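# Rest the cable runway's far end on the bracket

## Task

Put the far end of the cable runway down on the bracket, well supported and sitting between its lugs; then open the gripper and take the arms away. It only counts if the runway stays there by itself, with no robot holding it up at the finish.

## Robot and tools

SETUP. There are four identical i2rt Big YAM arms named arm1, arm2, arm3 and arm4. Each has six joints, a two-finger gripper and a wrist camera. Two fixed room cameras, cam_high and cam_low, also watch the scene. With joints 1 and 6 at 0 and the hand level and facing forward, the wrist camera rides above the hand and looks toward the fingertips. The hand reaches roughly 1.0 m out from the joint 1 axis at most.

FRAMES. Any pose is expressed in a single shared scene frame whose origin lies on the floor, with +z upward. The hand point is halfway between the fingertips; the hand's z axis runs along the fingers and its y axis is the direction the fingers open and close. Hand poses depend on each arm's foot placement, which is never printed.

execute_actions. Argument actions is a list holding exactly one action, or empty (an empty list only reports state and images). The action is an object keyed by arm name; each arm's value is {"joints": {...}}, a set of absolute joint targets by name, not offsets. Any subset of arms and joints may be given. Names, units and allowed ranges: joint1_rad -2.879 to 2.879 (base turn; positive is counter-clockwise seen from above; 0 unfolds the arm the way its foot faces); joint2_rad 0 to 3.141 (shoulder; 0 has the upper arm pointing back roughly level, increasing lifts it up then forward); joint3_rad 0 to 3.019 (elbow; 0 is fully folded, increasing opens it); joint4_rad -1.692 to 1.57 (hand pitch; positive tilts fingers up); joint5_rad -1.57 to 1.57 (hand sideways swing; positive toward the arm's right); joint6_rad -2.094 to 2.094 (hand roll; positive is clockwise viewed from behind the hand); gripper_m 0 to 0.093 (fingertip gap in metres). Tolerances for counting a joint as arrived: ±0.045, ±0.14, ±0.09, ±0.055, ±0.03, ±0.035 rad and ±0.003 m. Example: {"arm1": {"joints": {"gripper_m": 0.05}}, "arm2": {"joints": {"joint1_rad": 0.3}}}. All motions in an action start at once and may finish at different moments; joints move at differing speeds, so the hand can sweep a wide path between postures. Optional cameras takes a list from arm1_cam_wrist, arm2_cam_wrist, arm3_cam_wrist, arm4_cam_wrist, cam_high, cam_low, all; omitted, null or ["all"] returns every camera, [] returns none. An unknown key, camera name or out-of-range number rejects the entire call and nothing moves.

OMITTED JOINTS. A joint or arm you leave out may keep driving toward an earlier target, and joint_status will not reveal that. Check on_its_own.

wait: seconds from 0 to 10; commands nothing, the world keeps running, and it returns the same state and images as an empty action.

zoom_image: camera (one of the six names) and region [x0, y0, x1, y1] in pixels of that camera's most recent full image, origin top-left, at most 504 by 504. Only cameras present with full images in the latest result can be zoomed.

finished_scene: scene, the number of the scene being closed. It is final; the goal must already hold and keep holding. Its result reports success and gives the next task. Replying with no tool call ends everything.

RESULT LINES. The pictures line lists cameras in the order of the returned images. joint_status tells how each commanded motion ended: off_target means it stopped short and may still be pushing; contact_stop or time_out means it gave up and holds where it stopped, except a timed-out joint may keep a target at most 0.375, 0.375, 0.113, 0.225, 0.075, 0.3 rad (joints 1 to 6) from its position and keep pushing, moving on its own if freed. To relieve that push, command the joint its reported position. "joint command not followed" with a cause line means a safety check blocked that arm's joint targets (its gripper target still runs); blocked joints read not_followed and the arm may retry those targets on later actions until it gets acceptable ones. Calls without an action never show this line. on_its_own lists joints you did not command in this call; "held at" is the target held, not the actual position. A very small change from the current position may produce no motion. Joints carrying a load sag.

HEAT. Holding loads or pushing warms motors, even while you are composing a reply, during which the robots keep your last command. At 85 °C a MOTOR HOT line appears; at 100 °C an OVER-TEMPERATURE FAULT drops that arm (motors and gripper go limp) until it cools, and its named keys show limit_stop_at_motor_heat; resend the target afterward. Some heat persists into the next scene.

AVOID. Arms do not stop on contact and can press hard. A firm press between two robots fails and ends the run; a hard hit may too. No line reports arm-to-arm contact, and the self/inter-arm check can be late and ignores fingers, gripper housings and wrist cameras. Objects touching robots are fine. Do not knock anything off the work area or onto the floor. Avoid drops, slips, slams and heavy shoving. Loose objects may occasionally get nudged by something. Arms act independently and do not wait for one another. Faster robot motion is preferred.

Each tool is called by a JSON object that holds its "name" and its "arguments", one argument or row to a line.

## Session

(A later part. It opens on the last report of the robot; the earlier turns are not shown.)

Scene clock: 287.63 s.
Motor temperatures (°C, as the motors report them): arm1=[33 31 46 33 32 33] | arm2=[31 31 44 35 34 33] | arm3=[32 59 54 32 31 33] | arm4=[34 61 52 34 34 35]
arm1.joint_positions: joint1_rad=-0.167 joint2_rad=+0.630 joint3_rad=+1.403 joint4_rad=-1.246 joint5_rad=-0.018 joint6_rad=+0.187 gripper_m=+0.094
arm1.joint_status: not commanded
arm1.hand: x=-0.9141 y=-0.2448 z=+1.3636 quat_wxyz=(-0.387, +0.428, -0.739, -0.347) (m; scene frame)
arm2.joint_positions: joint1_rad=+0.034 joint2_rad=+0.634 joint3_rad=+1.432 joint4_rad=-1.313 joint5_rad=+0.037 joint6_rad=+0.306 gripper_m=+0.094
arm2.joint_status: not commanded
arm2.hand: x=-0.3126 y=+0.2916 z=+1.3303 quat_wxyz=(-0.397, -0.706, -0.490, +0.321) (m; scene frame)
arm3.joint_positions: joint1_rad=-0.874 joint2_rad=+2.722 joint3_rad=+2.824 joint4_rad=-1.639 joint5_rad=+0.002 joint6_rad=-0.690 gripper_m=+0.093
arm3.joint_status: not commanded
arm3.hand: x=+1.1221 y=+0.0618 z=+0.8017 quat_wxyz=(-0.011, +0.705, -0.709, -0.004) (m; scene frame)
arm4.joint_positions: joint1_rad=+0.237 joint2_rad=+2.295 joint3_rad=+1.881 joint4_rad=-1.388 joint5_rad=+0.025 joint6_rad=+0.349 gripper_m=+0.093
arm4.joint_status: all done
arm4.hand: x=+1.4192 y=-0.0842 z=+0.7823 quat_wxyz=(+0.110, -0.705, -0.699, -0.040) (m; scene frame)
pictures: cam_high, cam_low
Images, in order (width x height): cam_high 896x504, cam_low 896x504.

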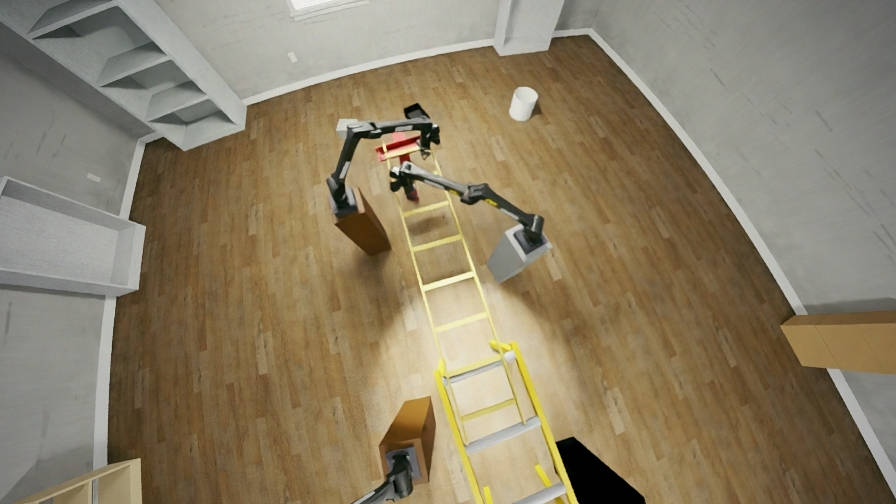

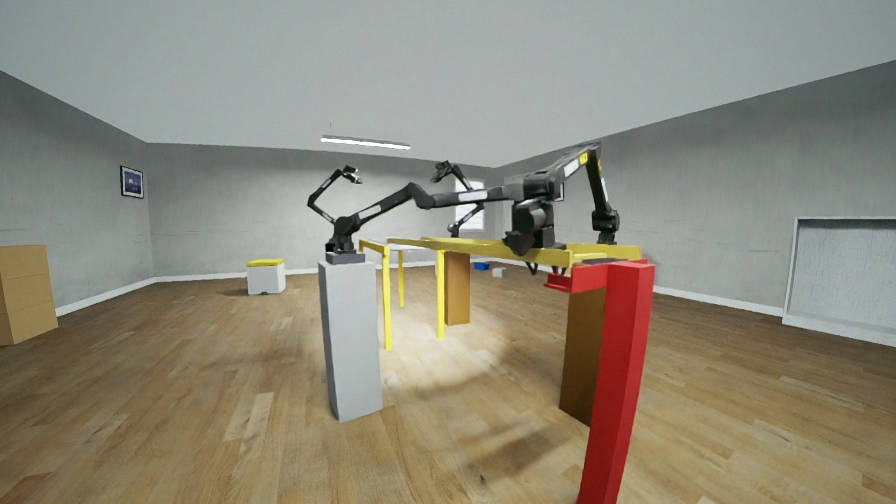

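Released. Now I'll raise both arms straight up and move them clear.

{"name": "execute_actions", "arguments": {
  "actions": [
    {"arm4": {"joints": {"joint2_rad": 1.8, "joint3_rad": 1.75, "joint4_rad": -1.5}}, "arm3": {"joints": {"joint2_rad": 2.3, "joint3_rad": 2.7, "joint4_rad": -1.65}}}
  ],
  "cameras": []
}}

{"name": "execute_actions", "arguments": {
  "actions": [
    {"arm4": {"joints": {"joint1_rad": 0.0, "joint2_rad": 0.6, "joint3_rad": 1.4, "joint4_rad": -1.2, "joint6_rad": 0.0}}, "arm3": {"joints": {"joint1_rad": -0.2, "joint2_rad": 0.6, "joint3_rad": 1.4, "joint4_rad": -1.3, "joint6_rad": 0.0}}}
  ],
  "cameras": ["cam_high", "cam_low"]
}}

{"name": "zoom_image", "arguments": {
  "camera": "cam_high",
  "region": [320, 110, 520, 250]
}}

Scene clock: 297.07 s.
Motor temperatures (°C, as the motors report them): arm1=[33 31 46 33 32 33] | arm2=[31 31 44 35 34 33] | arm3=[32 59 54 32 31 33] | arm4=[34 58 50 34 35 35]
arm1.joint_positions: joint1_rad=-0.167 joint2_rad=+0.630 joint3_rad=+1.403 joint4_rad=-1.246 joint5_rad=-0.018 joint6_rad=+0.187 gripper_m=+0.094
arm1.joint_status: not commanded
arm1.hand: x=-0.9141 y=-0.2448 z=+1.3636 quat_wxyz=(-0.387, +0.428, -0.739, -0.347) (m; scene frame)
arm2.joint_positions: joint1_rad=+0.034 joint2_rad=+0.634 joint3_rad=+1.432 joint4_rad=-1.313 joint5_rad=+0.037 joint6_rad=+0.306 gripper_m=+0.094
arm2.joint_status: not commanded
arm2.hand: x=-0.3126 y=+0.2916 z=+1.3303 quat_wxyz=(-0.397, -0.706, -0.490, +0.321) (m; scene frame)
arm3.joint_positions: joint1_rad=-0.874 joint2_rad=+2.309 joint3_rad=+2.696 joint4_rad=-1.642 joint5_rad=+0.002 joint6_rad=-0.689 gripper_m=+0.093
arm3.joint_status: all done
arm3.hand: x=+1.1084 y=+0.0425 z=+1.0609 quat_wxyz=(-0.150, +0.697, -0.701, -0.017) (m; scene frame)
arm4.joint_positions: joint1_rad=+0.244 joint2_rad=+1.792 joint3_rad=+1.732 joint4_rad=-1.484 joint5_rad=+0.002 joint6_rad=+0.352 gripper_m=+0.093
arm4.joint_status: all done
arm4.hand: x=+1.4072 y=-0.0277 z=+1.0223 quat_wxyz=(-0.010, -0.710, -0.704, +0.005) (m; scene frame)
pictures: none
No camera images: the call's "cameras" was empty. Leave "cameras" out to get every camera's image.

Scene clock: 298.97 s.
Motor temperatures (°C, as the motors report them): arm1=[33 31 46 33 32 33] | arm2=[31 31 44 35 34 33] | arm3=[32 58 53 32 31 33] | arm4=[34 58 50 34 35 35]
arm1.joint_positions: joint1_rad=-0.167 joint2_rad=+0.630 joint3_rad=+1.403 joint4_rad=-1.246 joint5_rad=-0.018 joint6_rad=+0.187 gripper_m=+0.094
arm1.joint_status: not commanded
arm1.hand: x=-0.9141 y=-0.2448 z=+1.3636 quat_wxyz=(-0.387, +0.428, -0.739, -0.347) (m; scene frame)
arm2.joint_positions: joint1_rad=+0.034 joint2_rad=+0.634 joint3_rad=+1.432 joint4_rad=-1.313 joint5_rad=+0.037 joint6_rad=+0.306 gripper_m=+0.094
arm2.joint_status: not commanded
arm2.hand: x=-0.3126 y=+0.2916 z=+1.3303 quat_wxyz=(-0.397, -0.706, -0.490, +0.321) (m; scene frame)
arm3.joint_positions: joint1_rad=-0.198 joint2_rad=+0.598 joint3_rad=+1.406 joint4_rad=-1.303 joint5_rad=+0.000 joint6_rad=-0.010 gripper_m=+0.093
arm3.joint_status: all done
arm3.hand: x=+0.6321 y=-0.3100 z=+1.3528 quat_wxyz=(-0.362, +0.603, -0.613, -0.360) (m; scene frame)
arm4.joint_positions: joint1_rad=+0.001 joint2_rad=+0.591 joint3_rad=+1.393 joint4_rad=-1.215 joint5_rad=+0.001 joint6_rad=+0.016 gripper_m=+0.093
arm4.joint_status: all done
arm4.hand: x=+1.2428 y=+0.2622 z=+1.3808 quat_wxyz=(-0.407, -0.568, -0.617, +0.362) (m; scene frame)
pictures: cam_high, cam_low
Images, in order (width x height): cam_high 896x504, cam_low 896x504.

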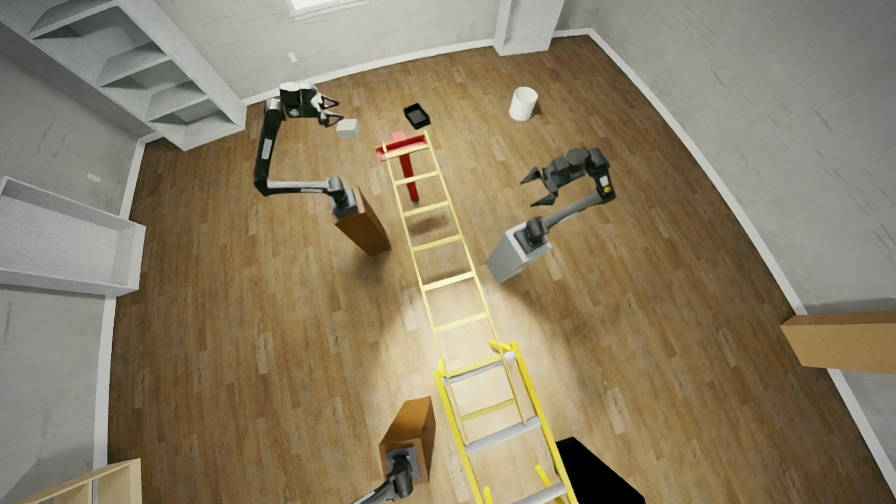

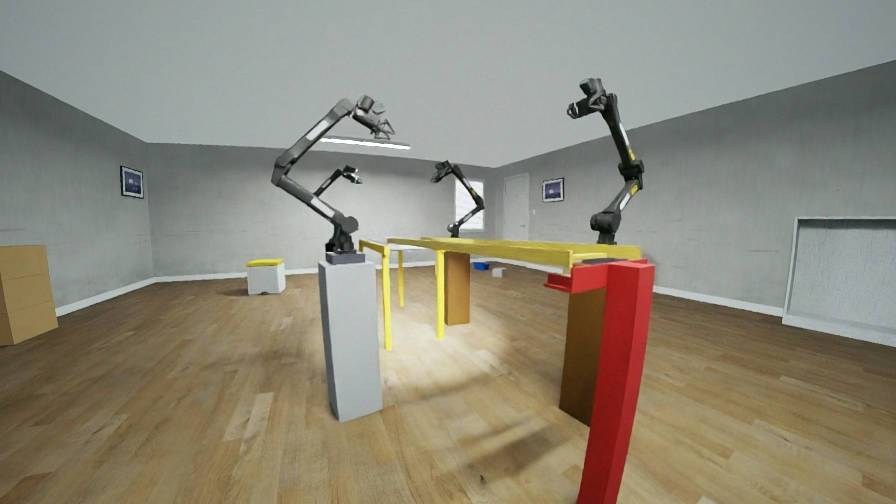

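Region (320, 110, 520, 250) of cam_high's 896x504 image, scaled by 2.520, with more detail than that image has; it fills the top 353 rows of this view, and the rest is white.

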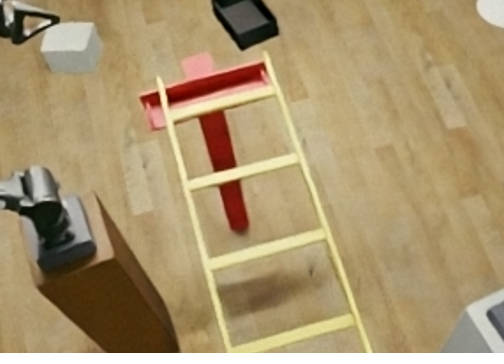

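{"name": "execute_actions", "arguments": {
  "actions": [
    {"arm4": {"joints": {"joint1_rad": 0.24, "joint2_rad": 1.8, "joint3_rad": 1.75, "joint4_rad": -1.5, "joint6_rad": 0.35, "gripper_m": 0.093}}}
  ],
  "cameras": []
}}

{"name": "execute_actions", "arguments": {
  "actions": [
    {"arm4": {"joints": {"joint2_rad": 2.3, "joint3_rad": 1.88, "joint4_rad": -1.37}}}
  ],
  "cameras": ["arm4_cam_wrist", "cam_high"]
}}

Scene clock: 307.53 s.
Motor temperatures (°C, as the motors report them): arm1=[33 31 47 33 32 33] | arm2=[31 31 45 35 34 33] | arm3=[32 54 51 32 31 33] | arm4=[34 54 49 34 35 35]
arm1.joint_positions: joint1_rad=-0.167 joint2_rad=+0.630 joint3_rad=+1.403 joint4_rad=-1.246 joint5_rad=-0.018 joint6_rad=+0.187 gripper_m=+0.094
arm1.joint_status: not commanded
arm1.hand: x=-0.9141 y=-0.2448 z=+1.3636 quat_wxyz=(-0.387, +0.428, -0.739, -0.347) (m; scene frame)
arm2.joint_positions: joint1_rad=+0.034 joint2_rad=+0.634 joint3_rad=+1.432 joint4_rad=-1.313 joint5_rad=+0.037 joint6_rad=+0.306 gripper_m=+0.094
arm2.joint_status: not commanded
arm2.hand: x=-0.3126 y=+0.2916 z=+1.3303 quat_wxyz=(-0.397, -0.706, -0.490, +0.321) (m; scene frame)
arm3.joint_positions: joint1_rad=-0.198 joint2_rad=+0.598 joint3_rad=+1.406 joint4_rad=-1.303 joint5_rad=+0.000 joint6_rad=-0.010 gripper_m=+0.093
arm3.joint_status: not commanded
arm3.hand: x=+0.6321 y=-0.3100 z=+1.3528 quat_wxyz=(-0.362, +0.603, -0.613, -0.360) (m; scene frame)
arm4.joint_positions: joint1_rad=+0.237 joint2_rad=+1.824 joint3_rad=+1.725 joint4_rad=-1.483 joint5_rad=+0.001 joint6_rad=+0.334 gripper_m=+0.093
arm4.joint_status: all done
arm4.hand: x=+1.4039 y=-0.0296 z=+1.0030 quat_wxyz=(+0.006, -0.707, -0.708, -0.004) (m; scene frame)
pictures: none
No camera images: the call's "cameras" was empty. Leave "cameras" out to get every camera's image.

Scene clock: 308.90 s.
Motor temperatures (°C, as the motors report them): arm1=[33 31 47 33 32 33] | arm2=[31 31 45 35 34 33] | arm3=[32 53 50 32 31 33] | arm4=[34 54 49 34 34 35]
arm1.joint_positions: joint1_rad=-0.167 joint2_rad=+0.630 joint3_rad=+1.403 joint4_rad=-1.246 joint5_rad=-0.018 joint6_rad=+0.187 gripper_m=+0.094
arm1.joint_status: not commanded
arm1.hand: x=-0.9141 y=-0.2448 z=+1.3636 quat_wxyz=(-0.387, +0.428, -0.739, -0.347) (m; scene frame)
arm2.joint_positions: joint1_rad=+0.034 joint2_rad=+0.634 joint3_rad=+1.432 joint4_rad=-1.313 joint5_rad=+0.037 joint6_rad=+0.306 gripper_m=+0.094
arm2.joint_status: not commanded
arm2.hand: x=-0.3126 y=+0.2916 z=+1.3303 quat_wxyz=(-0.397, -0.706, -0.490, +0.321) (m; scene frame)
arm3.joint_positions: joint1_rad=-0.198 joint2_rad=+0.598 joint3_rad=+1.406 joint4_rad=-1.303 joint5_rad=+0.000 joint6_rad=-0.010 gripper_m=+0.093
arm3.joint_status: not commanded
arm3.hand: x=+0.6321 y=-0.3100 z=+1.3528 quat_wxyz=(-0.362, +0.603, -0.613, -0.360) (m; scene frame)
arm4.joint_positions: joint1_rad=+0.235 joint2_rad=+2.280 joint3_rad=+1.881 joint4_rad=-1.387 joint5_rad=-0.002 joint6_rad=+0.334 gripper_m=+0.093
arm4.joint_status: all done
arm4.hand: x=+1.4235 y=-0.0851 z=+0.7909 quat_wxyz=(+0.098, -0.703, -0.703, -0.050) (m; scene frame)
pictures: arm4_cam_wrist, cam_high
Images, in order (width x height): arm4_cam_wrist 504x504, cam_high 896x504.

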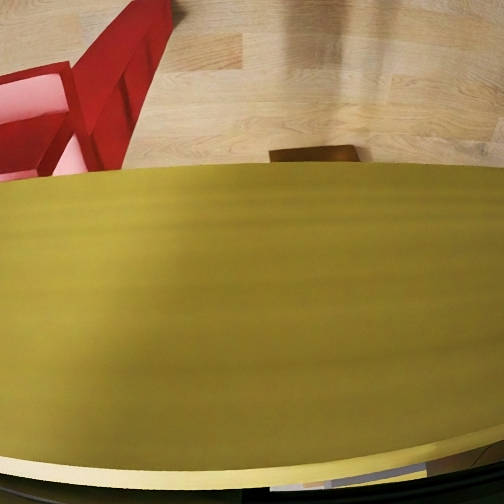

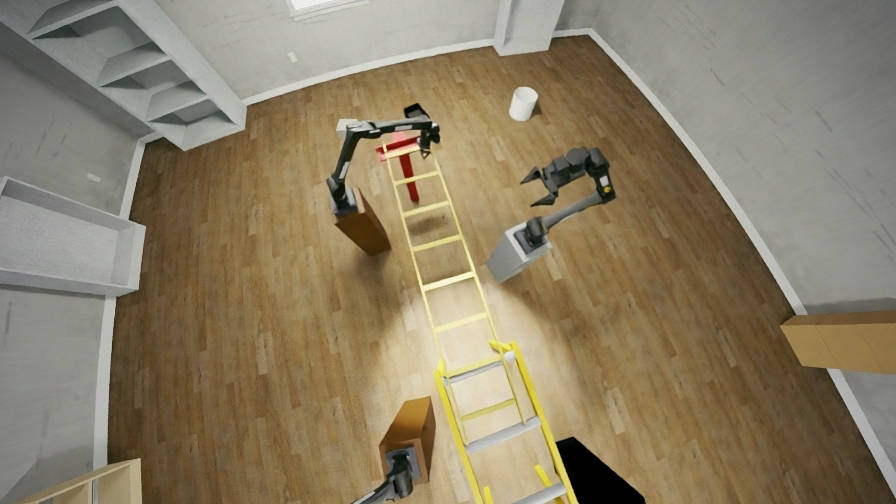

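{"name": "execute_actions", "arguments": {
  "actions": [
    {"arm4": {"joints": {"gripper_m": 0.0}}}
  ],
  "cameras": []
}}

Scene clock: 311.33 s.
Motor temperatures (°C, as the motors report them): arm1=[33 31 47 33 32 33] | arm2=[31 31 45 35 34 33] | arm3=[32 52 50 32 31 33] | arm4=[34 54 49 34 34 35]
arm1.joint_positions: joint1_rad=-0.167 joint2_rad=+0.630 joint3_rad=+1.403 joint4_rad=-1.246 joint5_rad=-0.018 joint6_rad=+0.187 gripper_m=+0.094
arm1.joint_status: not commanded
arm1.hand: x=-0.9141 y=-0.2448 z=+1.3636 quat_wxyz=(-0.387, +0.428, -0.739, -0.347) (m; scene frame)
arm2.joint_positions: joint1_rad=+0.034 joint2_rad=+0.634 joint3_rad=+1.432 joint4_rad=-1.313 joint5_rad=+0.037 joint6_rad=+0.306 gripper_m=+0.094
arm2.joint_status: not commanded
arm2.hand: x=-0.3126 y=+0.2916 z=+1.3303 quat_wxyz=(-0.397, -0.706, -0.490, +0.321) (m; scene frame)
arm3.joint_positions: joint1_rad=-0.198 joint2_rad=+0.598 joint3_rad=+1.406 joint4_rad=-1.303 joint5_rad=+0.000 joint6_rad=-0.010 gripper_m=+0.093
arm3.joint_status: not commanded
arm3.hand: x=+0.6321 y=-0.3100 z=+1.3528 quat_wxyz=(-0.362, +0.603, -0.613, -0.360) (m; scene frame)
arm4.joint_positions: joint1_rad=+0.247 joint2_rad=+2.282 joint3_rad=+1.881 joint4_rad=-1.374 joint5_rad=-0.015 joint6_rad=+0.355 gripper_m=+0.021
arm4.joint_status: gripper_m off_target (ended at +0.021, target +0.000)
arm4.hand: x=+1.4335 y=-0.0846 z=+0.7894 quat_wxyz=(+0.090, -0.707, -0.700, -0.052) (m; scene frame)
pictures: none
No camera images: the call's "cameras" was empty. Leave "cameras" out to get every camera's image.

{"name": "execute_actions", "arguments": {
  "actions": [
    {"arm4": {"joints": {"joint1_rad": 0.25, "joint2_rad": 2.12, "joint3_rad": 1.82, "joint4_rad": -1.33, "joint6_rad": 0.355, "gripper_m": 0.0}}}
  ],
  "cameras": ["cam_high", "cam_low"]
}}

{"name": "zoom_image", "arguments": {
  "camera": "cam_high",
  "region": [320, 110, 520, 250]
}}

Scene clock: 317.70 s.
Motor temperatures (°C, as the motors report them): arm1=[33 31 47 33 32 33] | arm2=[31 31 45 35 34 33] | arm3=[32 50 49 32 31 33] | arm4=[34 55 48 34 35 35]
arm1.joint_positions: joint1_rad=-0.167 joint2_rad=+0.630 joint3_rad=+1.403 joint4_rad=-1.246 joint5_rad=-0.018 joint6_rad=+0.187 gripper_m=+0.094
arm1.joint_status: not commanded
arm1.hand: x=-0.9141 y=-0.2448 z=+1.3636 quat_wxyz=(-0.387, +0.428, -0.739, -0.347) (m; scene frame)
arm2.joint_positions: joint1_rad=+0.034 joint2_rad=+0.634 joint3_rad=+1.432 joint4_rad=-1.313 joint5_rad=+0.037 joint6_rad=+0.306 gripper_m=+0.094
arm2.joint_status: not commanded
arm2.hand: x=-0.3126 y=+0.2916 z=+1.3303 quat_wxyz=(-0.397, -0.706, -0.490, +0.321) (m; scene frame)
arm3.joint_positions: joint1_rad=-0.198 joint2_rad=+0.598 joint3_rad=+1.406 joint4_rad=-1.303 joint5_rad=+0.000 joint6_rad=-0.010 gripper_m=+0.093
arm3.joint_status: not commanded
arm3.hand: x=+0.6321 y=-0.3100 z=+1.3528 quat_wxyz=(-0.362, +0.603, -0.613, -0.360) (m; scene frame)
arm4.joint_positions: joint1_rad=+0.248 joint2_rad=+2.243 joint3_rad=+1.827 joint4_rad=-1.297 joint5_rad=-0.012 joint6_rad=+0.355 gripper_m=+0.021
arm4.joint_status: gripper_m off_target (ended at +0.021, target +0.000); the others done
arm4.hand: x=+1.4342 y=-0.0871 z=+0.7923 quat_wxyz=(+0.064, -0.708, -0.702, -0.037) (m; scene frame)
pictures: cam_high, cam_low
Images, in order (width x height): cam_high 896x504, cam_low 896x504.

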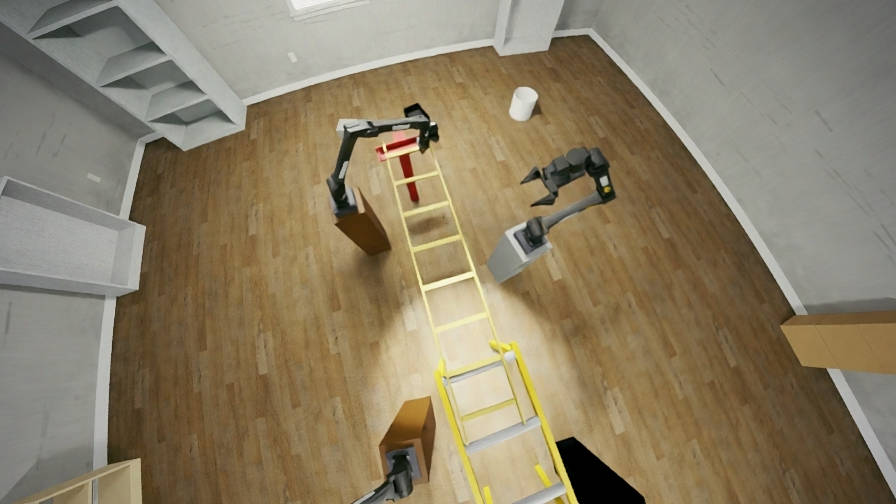

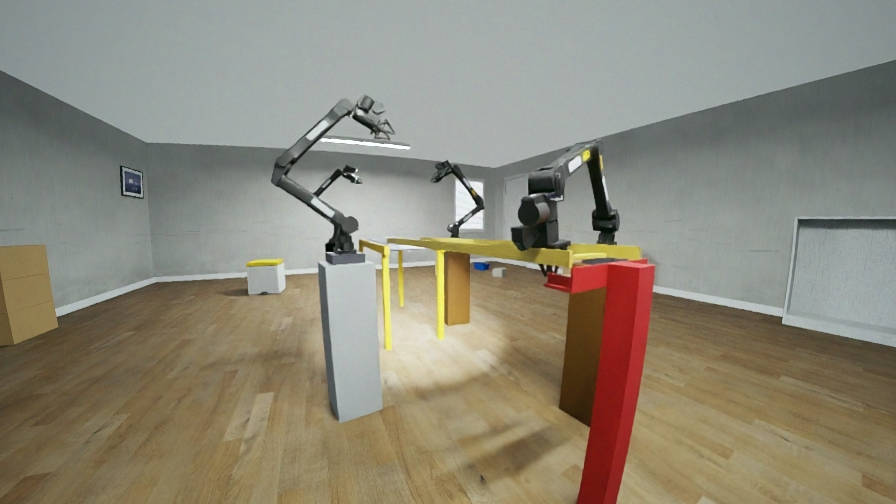

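Region (320, 110, 520, 250) of cam_high's 896x504 image, scaled by 2.520, with more detail than that image has; it fills the top 353 rows of this view, and the rest is white.

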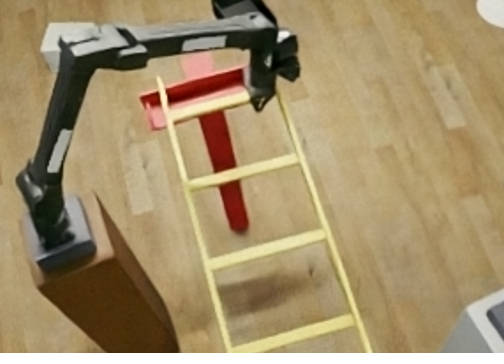

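{"name": "execute_actions", "arguments": {
  "actions": [
    {"arm4": {"joints": {"joint1_rad": 0.25, "joint2_rad": 1.98, "joint3_rad": 1.72, "joint4_rad": -1.3, "joint6_rad": 0.355, "gripper_m": 0.0}}}
  ],
  "cameras": ["cam_high", "cam_low"]
}}

{"name": "zoom_image", "arguments": {
  "camera": "cam_high",
  "region": [320, 110, 520, 250]
}}

Scene clock: 324.27 s.
Motor temperatures (°C, as the motors report them): arm1=[33 31 47 33 32 33] | arm2=[31 31 45 35 34 33] | arm3=[32 49 49 32 31 33] | arm4=[34 59 48 34 35 35]
arm1.joint_positions: joint1_rad=-0.167 joint2_rad=+0.630 joint3_rad=+1.403 joint4_rad=-1.246 joint5_rad=-0.018 joint6_rad=+0.187 gripper_m=+0.094
arm1.joint_status: not commanded
arm1.hand: x=-0.9141 y=-0.2448 z=+1.3636 quat_wxyz=(-0.387, +0.428, -0.739, -0.347) (m; scene frame)
arm2.joint_positions: joint1_rad=+0.034 joint2_rad=+0.634 joint3_rad=+1.432 joint4_rad=-1.313 joint5_rad=+0.037 joint6_rad=+0.306 gripper_m=+0.094
arm2.joint_status: not commanded
arm2.hand: x=-0.3126 y=+0.2916 z=+1.3303 quat_wxyz=(-0.397, -0.706, -0.490, +0.321) (m; scene frame)
arm3.joint_positions: joint1_rad=-0.198 joint2_rad=+0.598 joint3_rad=+1.406 joint4_rad=-1.303 joint5_rad=+0.000 joint6_rad=-0.010 gripper_m=+0.093
arm3.joint_status: not commanded
arm3.hand: x=+0.6321 y=-0.3100 z=+1.3528 quat_wxyz=(-0.362, +0.603, -0.613, -0.360) (m; scene frame)
arm4.joint_positions: joint1_rad=+0.253 joint2_rad=+2.171 joint3_rad=+1.631 joint4_rad=-1.256 joint5_rad=-0.003 joint6_rad=+0.327 gripper_m=+0.021
arm4.joint_status: joint2_rad time_out (moved -0.072 of -0.263); gripper_m off_target (ended at +0.021, target +0.000); the others done
arm4.on_its_own: joint2_rad reads +2.171 and still pushes toward +1.980 since a time_out
arm4.hand: x=+1.4147 y=-0.0297 z=+0.7749 quat_wxyz=(+0.102, -0.694, -0.711, -0.052) (m; scene frame)
pictures: cam_high, cam_low
Images, in order (width x height): cam_high 896x504, cam_low 896x504.

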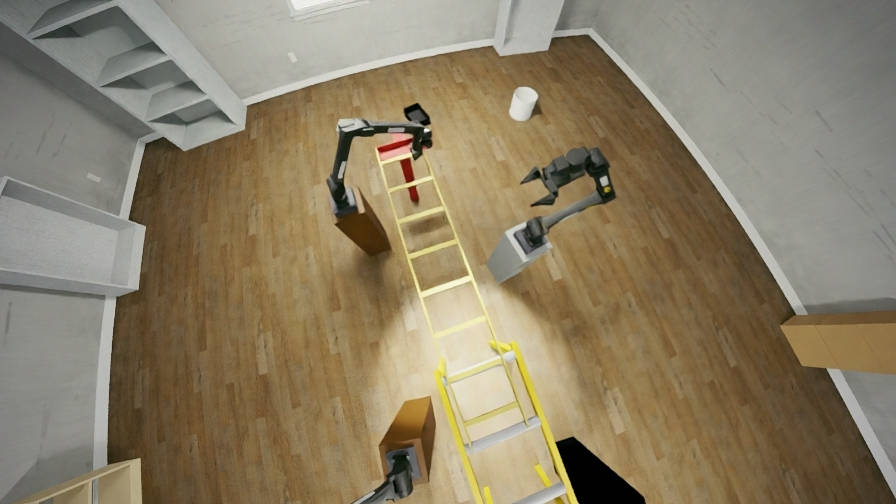

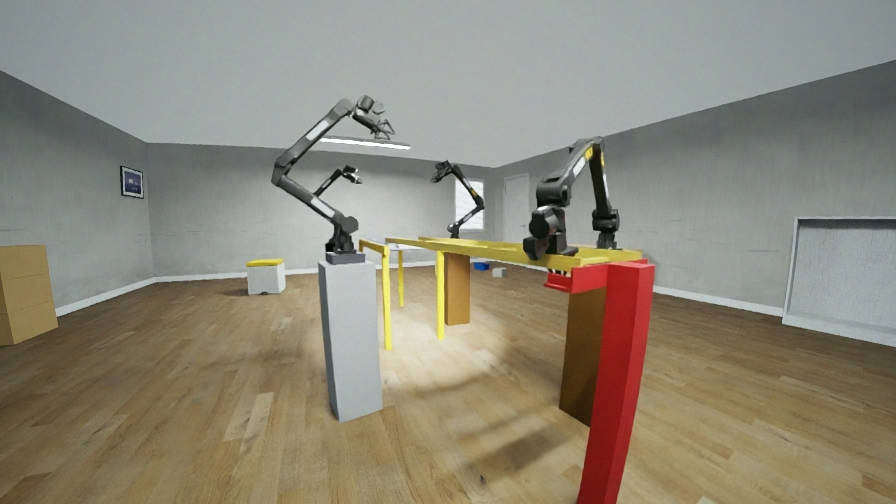

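Region (320, 110, 520, 250) of cam_high's 896x504 image, scaled by 2.520, with more detail than that image has; it fills the top 353 rows of this view, and the rest is white.

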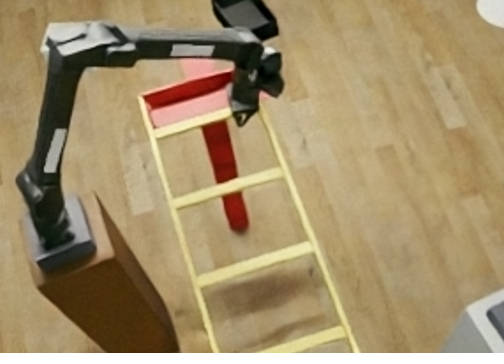

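{"name": "execute_actions", "arguments": {
  "actions": [
    {"arm4": {"joints": {"joint1_rad": 0.26, "joint2_rad": 2.0, "joint3_rad": 1.88, "joint4_rad": -1.38, "joint6_rad": 0.35, "gripper_m": 0.0}}}
  ],
  "cameras": ["cam_high"]
}}

{"name": "zoom_image", "arguments": {
  "camera": "cam_high",
  "region": [320, 110, 520, 250]
}}

Scene clock: 331.90 s.
Motor temperatures (°C, as the motors report them): arm1=[33 31 47 33 32 33] | arm2=[31 31 45 35 34 33] | arm3=[32 48 48 32 31 33] | arm4=[34 64 54 34 35 35]
arm1.joint_positions: joint1_rad=-0.167 joint2_rad=+0.630 joint3_rad=+1.403 joint4_rad=-1.246 joint5_rad=-0.018 joint6_rad=+0.187 gripper_m=+0.094
arm1.joint_status: not commanded
arm1.hand: x=-0.9141 y=-0.2448 z=+1.3636 quat_wxyz=(-0.387, +0.428, -0.739, -0.347) (m; scene frame)
arm2.joint_positions: joint1_rad=+0.034 joint2_rad=+0.634 joint3_rad=+1.432 joint4_rad=-1.313 joint5_rad=+0.037 joint6_rad=+0.306 gripper_m=+0.094
arm2.joint_status: not commanded
arm2.hand: x=-0.3126 y=+0.2916 z=+1.3303 quat_wxyz=(-0.397, -0.706, -0.490, +0.321) (m; scene frame)
arm3.joint_positions: joint1_rad=-0.198 joint2_rad=+0.598 joint3_rad=+1.406 joint4_rad=-1.303 joint5_rad=+0.000 joint6_rad=-0.010 gripper_m=+0.093
arm3.joint_status: not commanded
arm3.hand: x=+0.6321 y=-0.3100 z=+1.3528 quat_wxyz=(-0.362, +0.603, -0.613, -0.360) (m; scene frame)
arm4.joint_positions: joint1_rad=+0.255 joint2_rad=+2.171 joint3_rad=+1.717 joint4_rad=-1.320 joint5_rad=-0.010 joint6_rad=+0.338 gripper_m=+0.021
arm4.joint_status: joint2_rad time_out (moved +0.000 of -0.171); joint3_rad time_out (moved +0.086 of +0.249); joint4_rad time_out (moved -0.064 of -0.124); gripper_m off_target (ended at +0.021, target +0.000); the others done
arm4.on_its_own: joint2_rad reads +2.171 and still pushes toward +2.000 since a time_out; joint3_rad reads +1.717 and still pushes toward +1.829 since a time_out; joint4_rad reads -1.320 and still pushes toward -1.380 since a time_out
arm4.hand: x=+1.4242 y=-0.0484 z=+0.8024 quat_wxyz=(+0.091, -0.698, -0.709, -0.050) (m; scene frame)
pictures: cam_high
Images, in order (width x height): cam_high 896x504.

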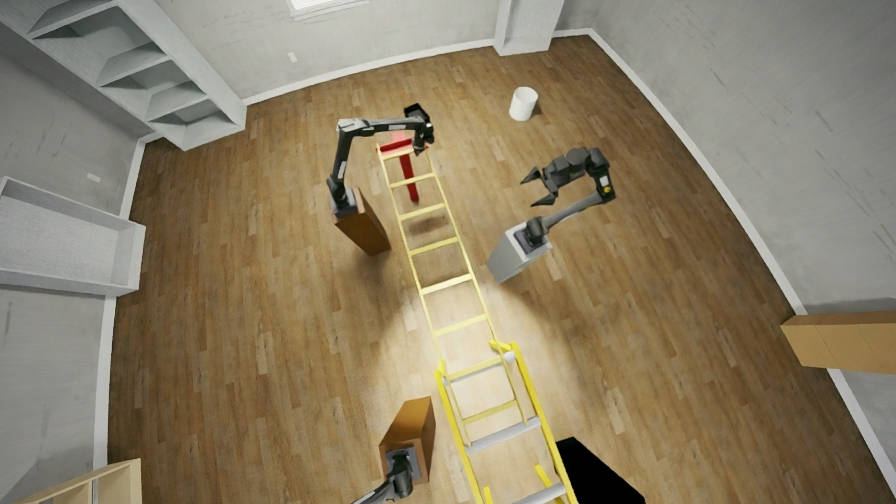

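Region (320, 110, 520, 250) of cam_high's 896x504 image, scaled by 2.520, with more detail than that image has; it fills the top 353 rows of this view, and the rest is white.

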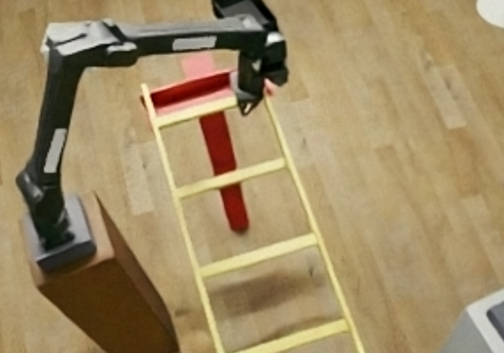

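{"name": "execute_actions", "arguments": {
  "actions": [
    {"arm4": {"joints": {"joint1_rad": 0.26, "joint2_rad": 2.06, "joint3_rad": 1.93, "joint4_rad": -1.4, "joint6_rad": 0.35, "gripper_m": 0.0}}}
  ],
  "cameras": ["cam_high"]
}}

{"name": "zoom_image", "arguments": {
  "camera": "cam_high",
  "region": [320, 110, 520, 250]
}}

Scene clock: 338.60 s.
Motor temperatures (°C, as the motors report them): arm1=[33 31 47 33 32 33] | arm2=[31 31 45 35 34 33] | arm3=[32 47 48 32 31 33] | arm4=[34 67 59 34 35 35]
arm1.joint_positions: joint1_rad=-0.167 joint2_rad=+0.630 joint3_rad=+1.403 joint4_rad=-1.246 joint5_rad=-0.018 joint6_rad=+0.187 gripper_m=+0.094
arm1.joint_status: not commanded
arm1.hand: x=-0.9141 y=-0.2448 z=+1.3636 quat_wxyz=(-0.387, +0.428, -0.739, -0.347) (m; scene frame)
arm2.joint_positions: joint1_rad=+0.034 joint2_rad=+0.634 joint3_rad=+1.432 joint4_rad=-1.313 joint5_rad=+0.037 joint6_rad=+0.306 gripper_m=+0.094
arm2.joint_status: not commanded
arm2.hand: x=-0.3126 y=+0.2916 z=+1.3303 quat_wxyz=(-0.397, -0.706, -0.490, +0.321) (m; scene frame)
arm3.joint_positions: joint1_rad=-0.198 joint2_rad=+0.598 joint3_rad=+1.406 joint4_rad=-1.303 joint5_rad=+0.000 joint6_rad=-0.010 gripper_m=+0.093
arm3.joint_status: not commanded
arm3.hand: x=+0.6321 y=-0.3100 z=+1.3528 quat_wxyz=(-0.362, +0.603, -0.613, -0.360) (m; scene frame)
arm4.joint_positions: joint1_rad=+0.254 joint2_rad=+2.212 joint3_rad=+1.757 joint4_rad=-1.328 joint5_rad=-0.006 joint6_rad=+0.344 gripper_m=+0.021
arm4.joint_status: joint2_rad time_out (moved +0.041 of -0.111); joint3_rad time_out (moved +0.040 of +0.213); joint4_rad time_out (moved -0.008 of -0.080); gripper_m off_target (ended at +0.021, target +0.000); the others done
arm4.on_its_own: joint2_rad reads +2.212 and still pushes toward +2.060 since a time_out; joint3_rad reads +1.757 and still pushes toward +1.869 since a time_out; joint4_rad reads -1.328 and still pushes toward -1.400 since a time_out
arm4.hand: x=+1.4261 y=-0.0570 z=+0.7911 quat_wxyz=(+0.096, -0.700, -0.706, -0.049) (m; scene frame)
pictures: cam_high
Images, in order (width x height): cam_high 896x504.

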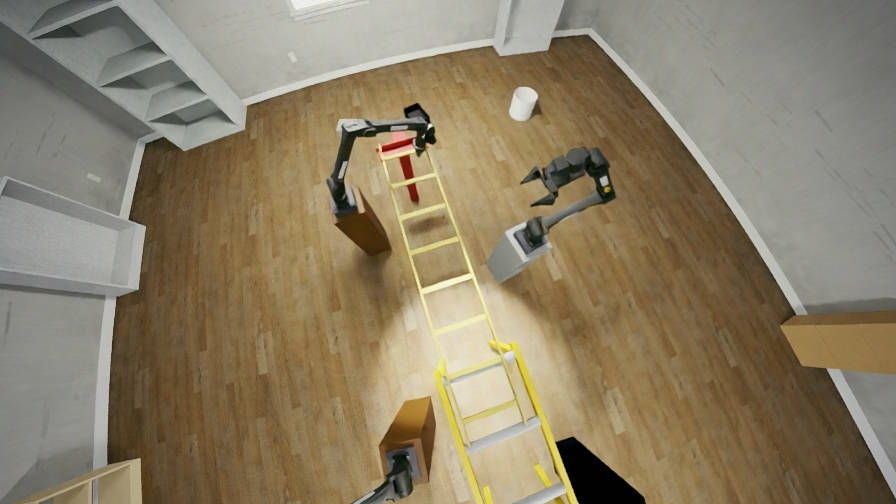

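Region (320, 110, 520, 250) of cam_high's 896x504 image, scaled by 2.520, with more detail than that image has; it fills the top 353 rows of this view, and the rest is white.

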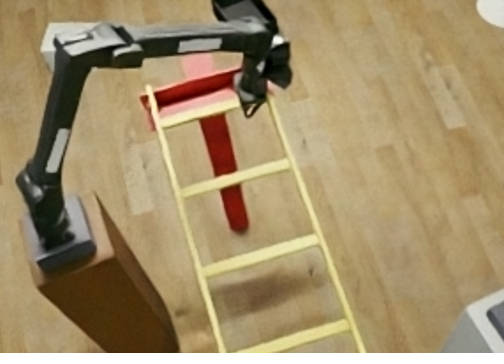

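{"name": "execute_actions", "arguments": {
  "actions": [
    {"arm4": {"joints": {"joint2_rad": 2.21, "joint3_rad": 1.76, "joint4_rad": -1.33, "gripper_m": 0.093}}}
  ],
  "cameras": []
}}

{"name": "execute_actions", "arguments": {
  "actions": [
    {"arm4": {"joints": {"joint2_rad": 1.75, "joint3_rad": 1.7, "joint4_rad": -1.5}}}
  ],
  "cameras": []
}}

{"name": "execute_actions", "arguments": {
  "actions": [
    {"arm4": {"joints": {"joint1_rad": 0.0, "joint2_rad": 0.6, "joint3_rad": 1.4, "joint4_rad": -1.2, "joint6_rad": 0.0}}}
  ],
  "cameras": ["cam_high", "cam_low"]
}}

{"name": "zoom_image", "arguments": {
  "camera": "cam_high",
  "region": [320, 110, 520, 250]
}}

Scene clock: 347.20 s.
Motor temperatures (°C, as the motors report them): arm1=[33 31 48 33 32 33] | arm2=[31 31 45 35 34 33] | arm3=[32 46 48 32 31 33] | arm4=[34 69 61 34 34 35]
arm1.joint_positions: joint1_rad=-0.167 joint2_rad=+0.630 joint3_rad=+1.403 joint4_rad=-1.246 joint5_rad=-0.018 joint6_rad=+0.187 gripper_m=+0.094
arm1.joint_status: not commanded
arm1.hand: x=-0.9141 y=-0.2448 z=+1.3636 quat_wxyz=(-0.387, +0.428, -0.739, -0.347) (m; scene frame)
arm2.joint_positions: joint1_rad=+0.034 joint2_rad=+0.634 joint3_rad=+1.432 joint4_rad=-1.313 joint5_rad=+0.037 joint6_rad=+0.306 gripper_m=+0.094
arm2.joint_status: not commanded
arm2.hand: x=-0.3126 y=+0.2916 z=+1.3303 quat_wxyz=(-0.397, -0.706, -0.490, +0.321) (m; scene frame)
arm3.joint_positions: joint1_rad=-0.198 joint2_rad=+0.598 joint3_rad=+1.406 joint4_rad=-1.303 joint5_rad=+0.000 joint6_rad=-0.010 gripper_m=+0.093
arm3.joint_status: not commanded
arm3.hand: x=+0.6321 y=-0.3100 z=+1.3528 quat_wxyz=(-0.362, +0.603, -0.613, -0.360) (m; scene frame)
arm4.joint_positions: joint1_rad=+0.256 joint2_rad=+2.191 joint3_rad=+1.757 joint4_rad=-1.331 joint5_rad=-0.002 joint6_rad=+0.345 gripper_m=+0.093
arm4.joint_status: all done
arm4.hand: x=+1.4271 y=-0.0591 z=+0.8034 quat_wxyz=(+0.089, -0.700, -0.707, -0.044) (m; scene frame)
pictures: none
No camera images: the call's "cameras" was empty. Leave "cameras" out to get every camera's image.

Scene clock: 348.83 s.
Motor temperatures (°C, as the motors report them): arm1=[33 31 48 33 32 33] | arm2=[31 31 45 35 34 33] | arm3=[32 46 48 32 31 33] | arm4=[34 68 60 34 34 35]
arm1.joint_positions: joint1_rad=-0.167 joint2_rad=+0.630 joint3_rad=+1.403 joint4_rad=-1.246 joint5_rad=-0.018 joint6_rad=+0.187 gripper_m=+0.094
arm1.joint_status: not commanded
arm1.hand: x=-0.9141 y=-0.2448 z=+1.3636 quat_wxyz=(-0.387, +0.428, -0.739, -0.347) (m; scene frame)
arm2.joint_positions: joint1_rad=+0.034 joint2_rad=+0.634 joint3_rad=+1.432 joint4_rad=-1.313 joint5_rad=+0.037 joint6_rad=+0.306 gripper_m=+0.094
arm2.joint_status: not commanded
arm2.hand: x=-0.3126 y=+0.2916 z=+1.3303 quat_wxyz=(-0.397, -0.706, -0.490, +0.321) (m; scene frame)
arm3.joint_positions: joint1_rad=-0.198 joint2_rad=+0.598 joint3_rad=+1.406 joint4_rad=-1.303 joint5_rad=+0.000 joint6_rad=-0.010 gripper_m=+0.093
arm3.joint_status: not commanded
arm3.hand: x=+0.6321 y=-0.3100 z=+1.3528 quat_wxyz=(-0.362, +0.603, -0.613, -0.360) (m; scene frame)
arm4.joint_positions: joint1_rad=+0.256 joint2_rad=+1.746 joint3_rad=+1.683 joint4_rad=-1.485 joint5_rad=-0.002 joint6_rad=+0.345 gripper_m=+0.093
arm4.joint_status: all done
arm4.hand: x=+1.4080 y=-0.0089 z=+1.0281 quat_wxyz=(-0.010, -0.703, -0.711, +0.002) (m; scene frame)
pictures: none
No camera images: the call's "cameras" was empty. Leave "cameras" out to get every camera's image.

Scene clock: 350.40 s.
Motor temperatures (°C, as the motors report them): arm1=[33 31 48 33 32 33] | arm2=[31 31 46 35 34 33] | arm3=[32 46 48 32 31 33] | arm4=[34 67 59 34 34 35]
arm1.joint_positions: joint1_rad=-0.167 joint2_rad=+0.630 joint3_rad=+1.403 joint4_rad=-1.246 joint5_rad=-0.018 joint6_rad=+0.187 gripper_m=+0.094
arm1.joint_status: not commanded
arm1.hand: x=-0.9141 y=-0.2448 z=+1.3636 quat_wxyz=(-0.387, +0.428, -0.739, -0.347) (m; scene frame)
arm2.joint_positions: joint1_rad=+0.034 joint2_rad=+0.634 joint3_rad=+1.432 joint4_rad=-1.313 joint5_rad=+0.037 joint6_rad=+0.306 gripper_m=+0.094
arm2.joint_status: not commanded
arm2.hand: x=-0.3126 y=+0.2916 z=+1.3303 quat_wxyz=(-0.397, -0.706, -0.490, +0.321) (m; scene frame)
arm3.joint_positions: joint1_rad=-0.198 joint2_rad=+0.598 joint3_rad=+1.406 joint4_rad=-1.303 joint5_rad=+0.000 joint6_rad=-0.010 gripper_m=+0.093
arm3.joint_status: not commanded
arm3.hand: x=+0.6321 y=-0.3100 z=+1.3528 quat_wxyz=(-0.362, +0.603, -0.613, -0.360) (m; scene frame)
arm4.joint_positions: joint1_rad=+0.000 joint2_rad=+0.590 joint3_rad=+1.391 joint4_rad=-1.215 joint5_rad=+0.001 joint6_rad=+0.016 gripper_m=+0.093
arm4.joint_status: all done
arm4.hand: x=+1.2423 y=+0.2625 z=+1.3802 quat_wxyz=(-0.407, -0.568, -0.617, +0.362) (m; scene frame)
pictures: cam_high, cam_low
Images, in order (width x height): cam_high 896x504, cam_low 896x504.

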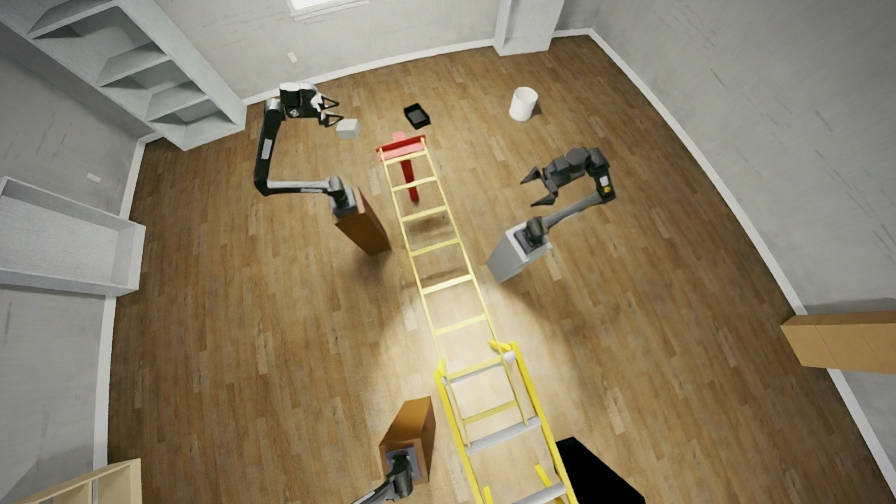

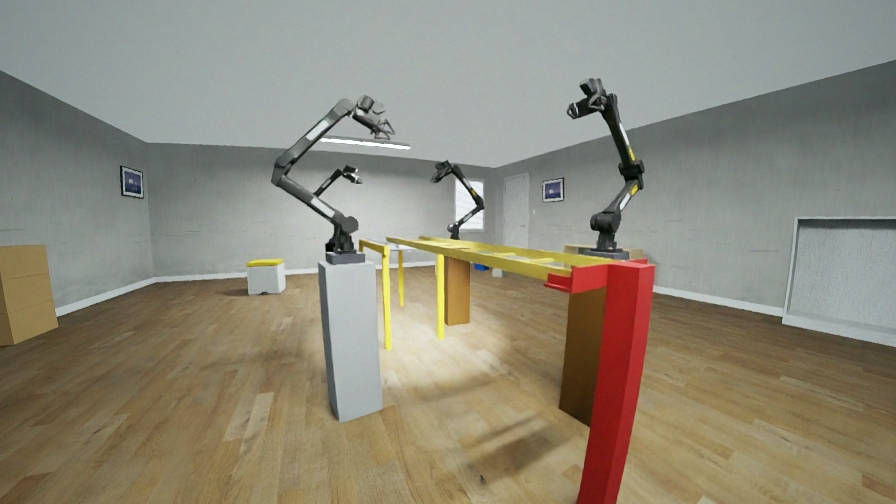

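Region (320, 110, 520, 250) of cam_high's 896x504 image, scaled by 2.520, with more detail than that image has; it fills the top 353 rows of this view, and the rest is white.

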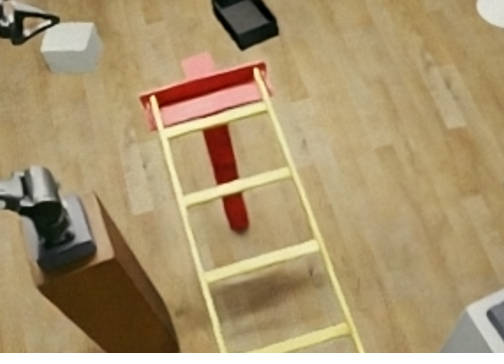

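Both rails now sit on the plate between the lugs, and the arms are clear.

{"name": "finished_scene", "arguments": {
  "scene": 1
}}

The scene is finished: the task was done.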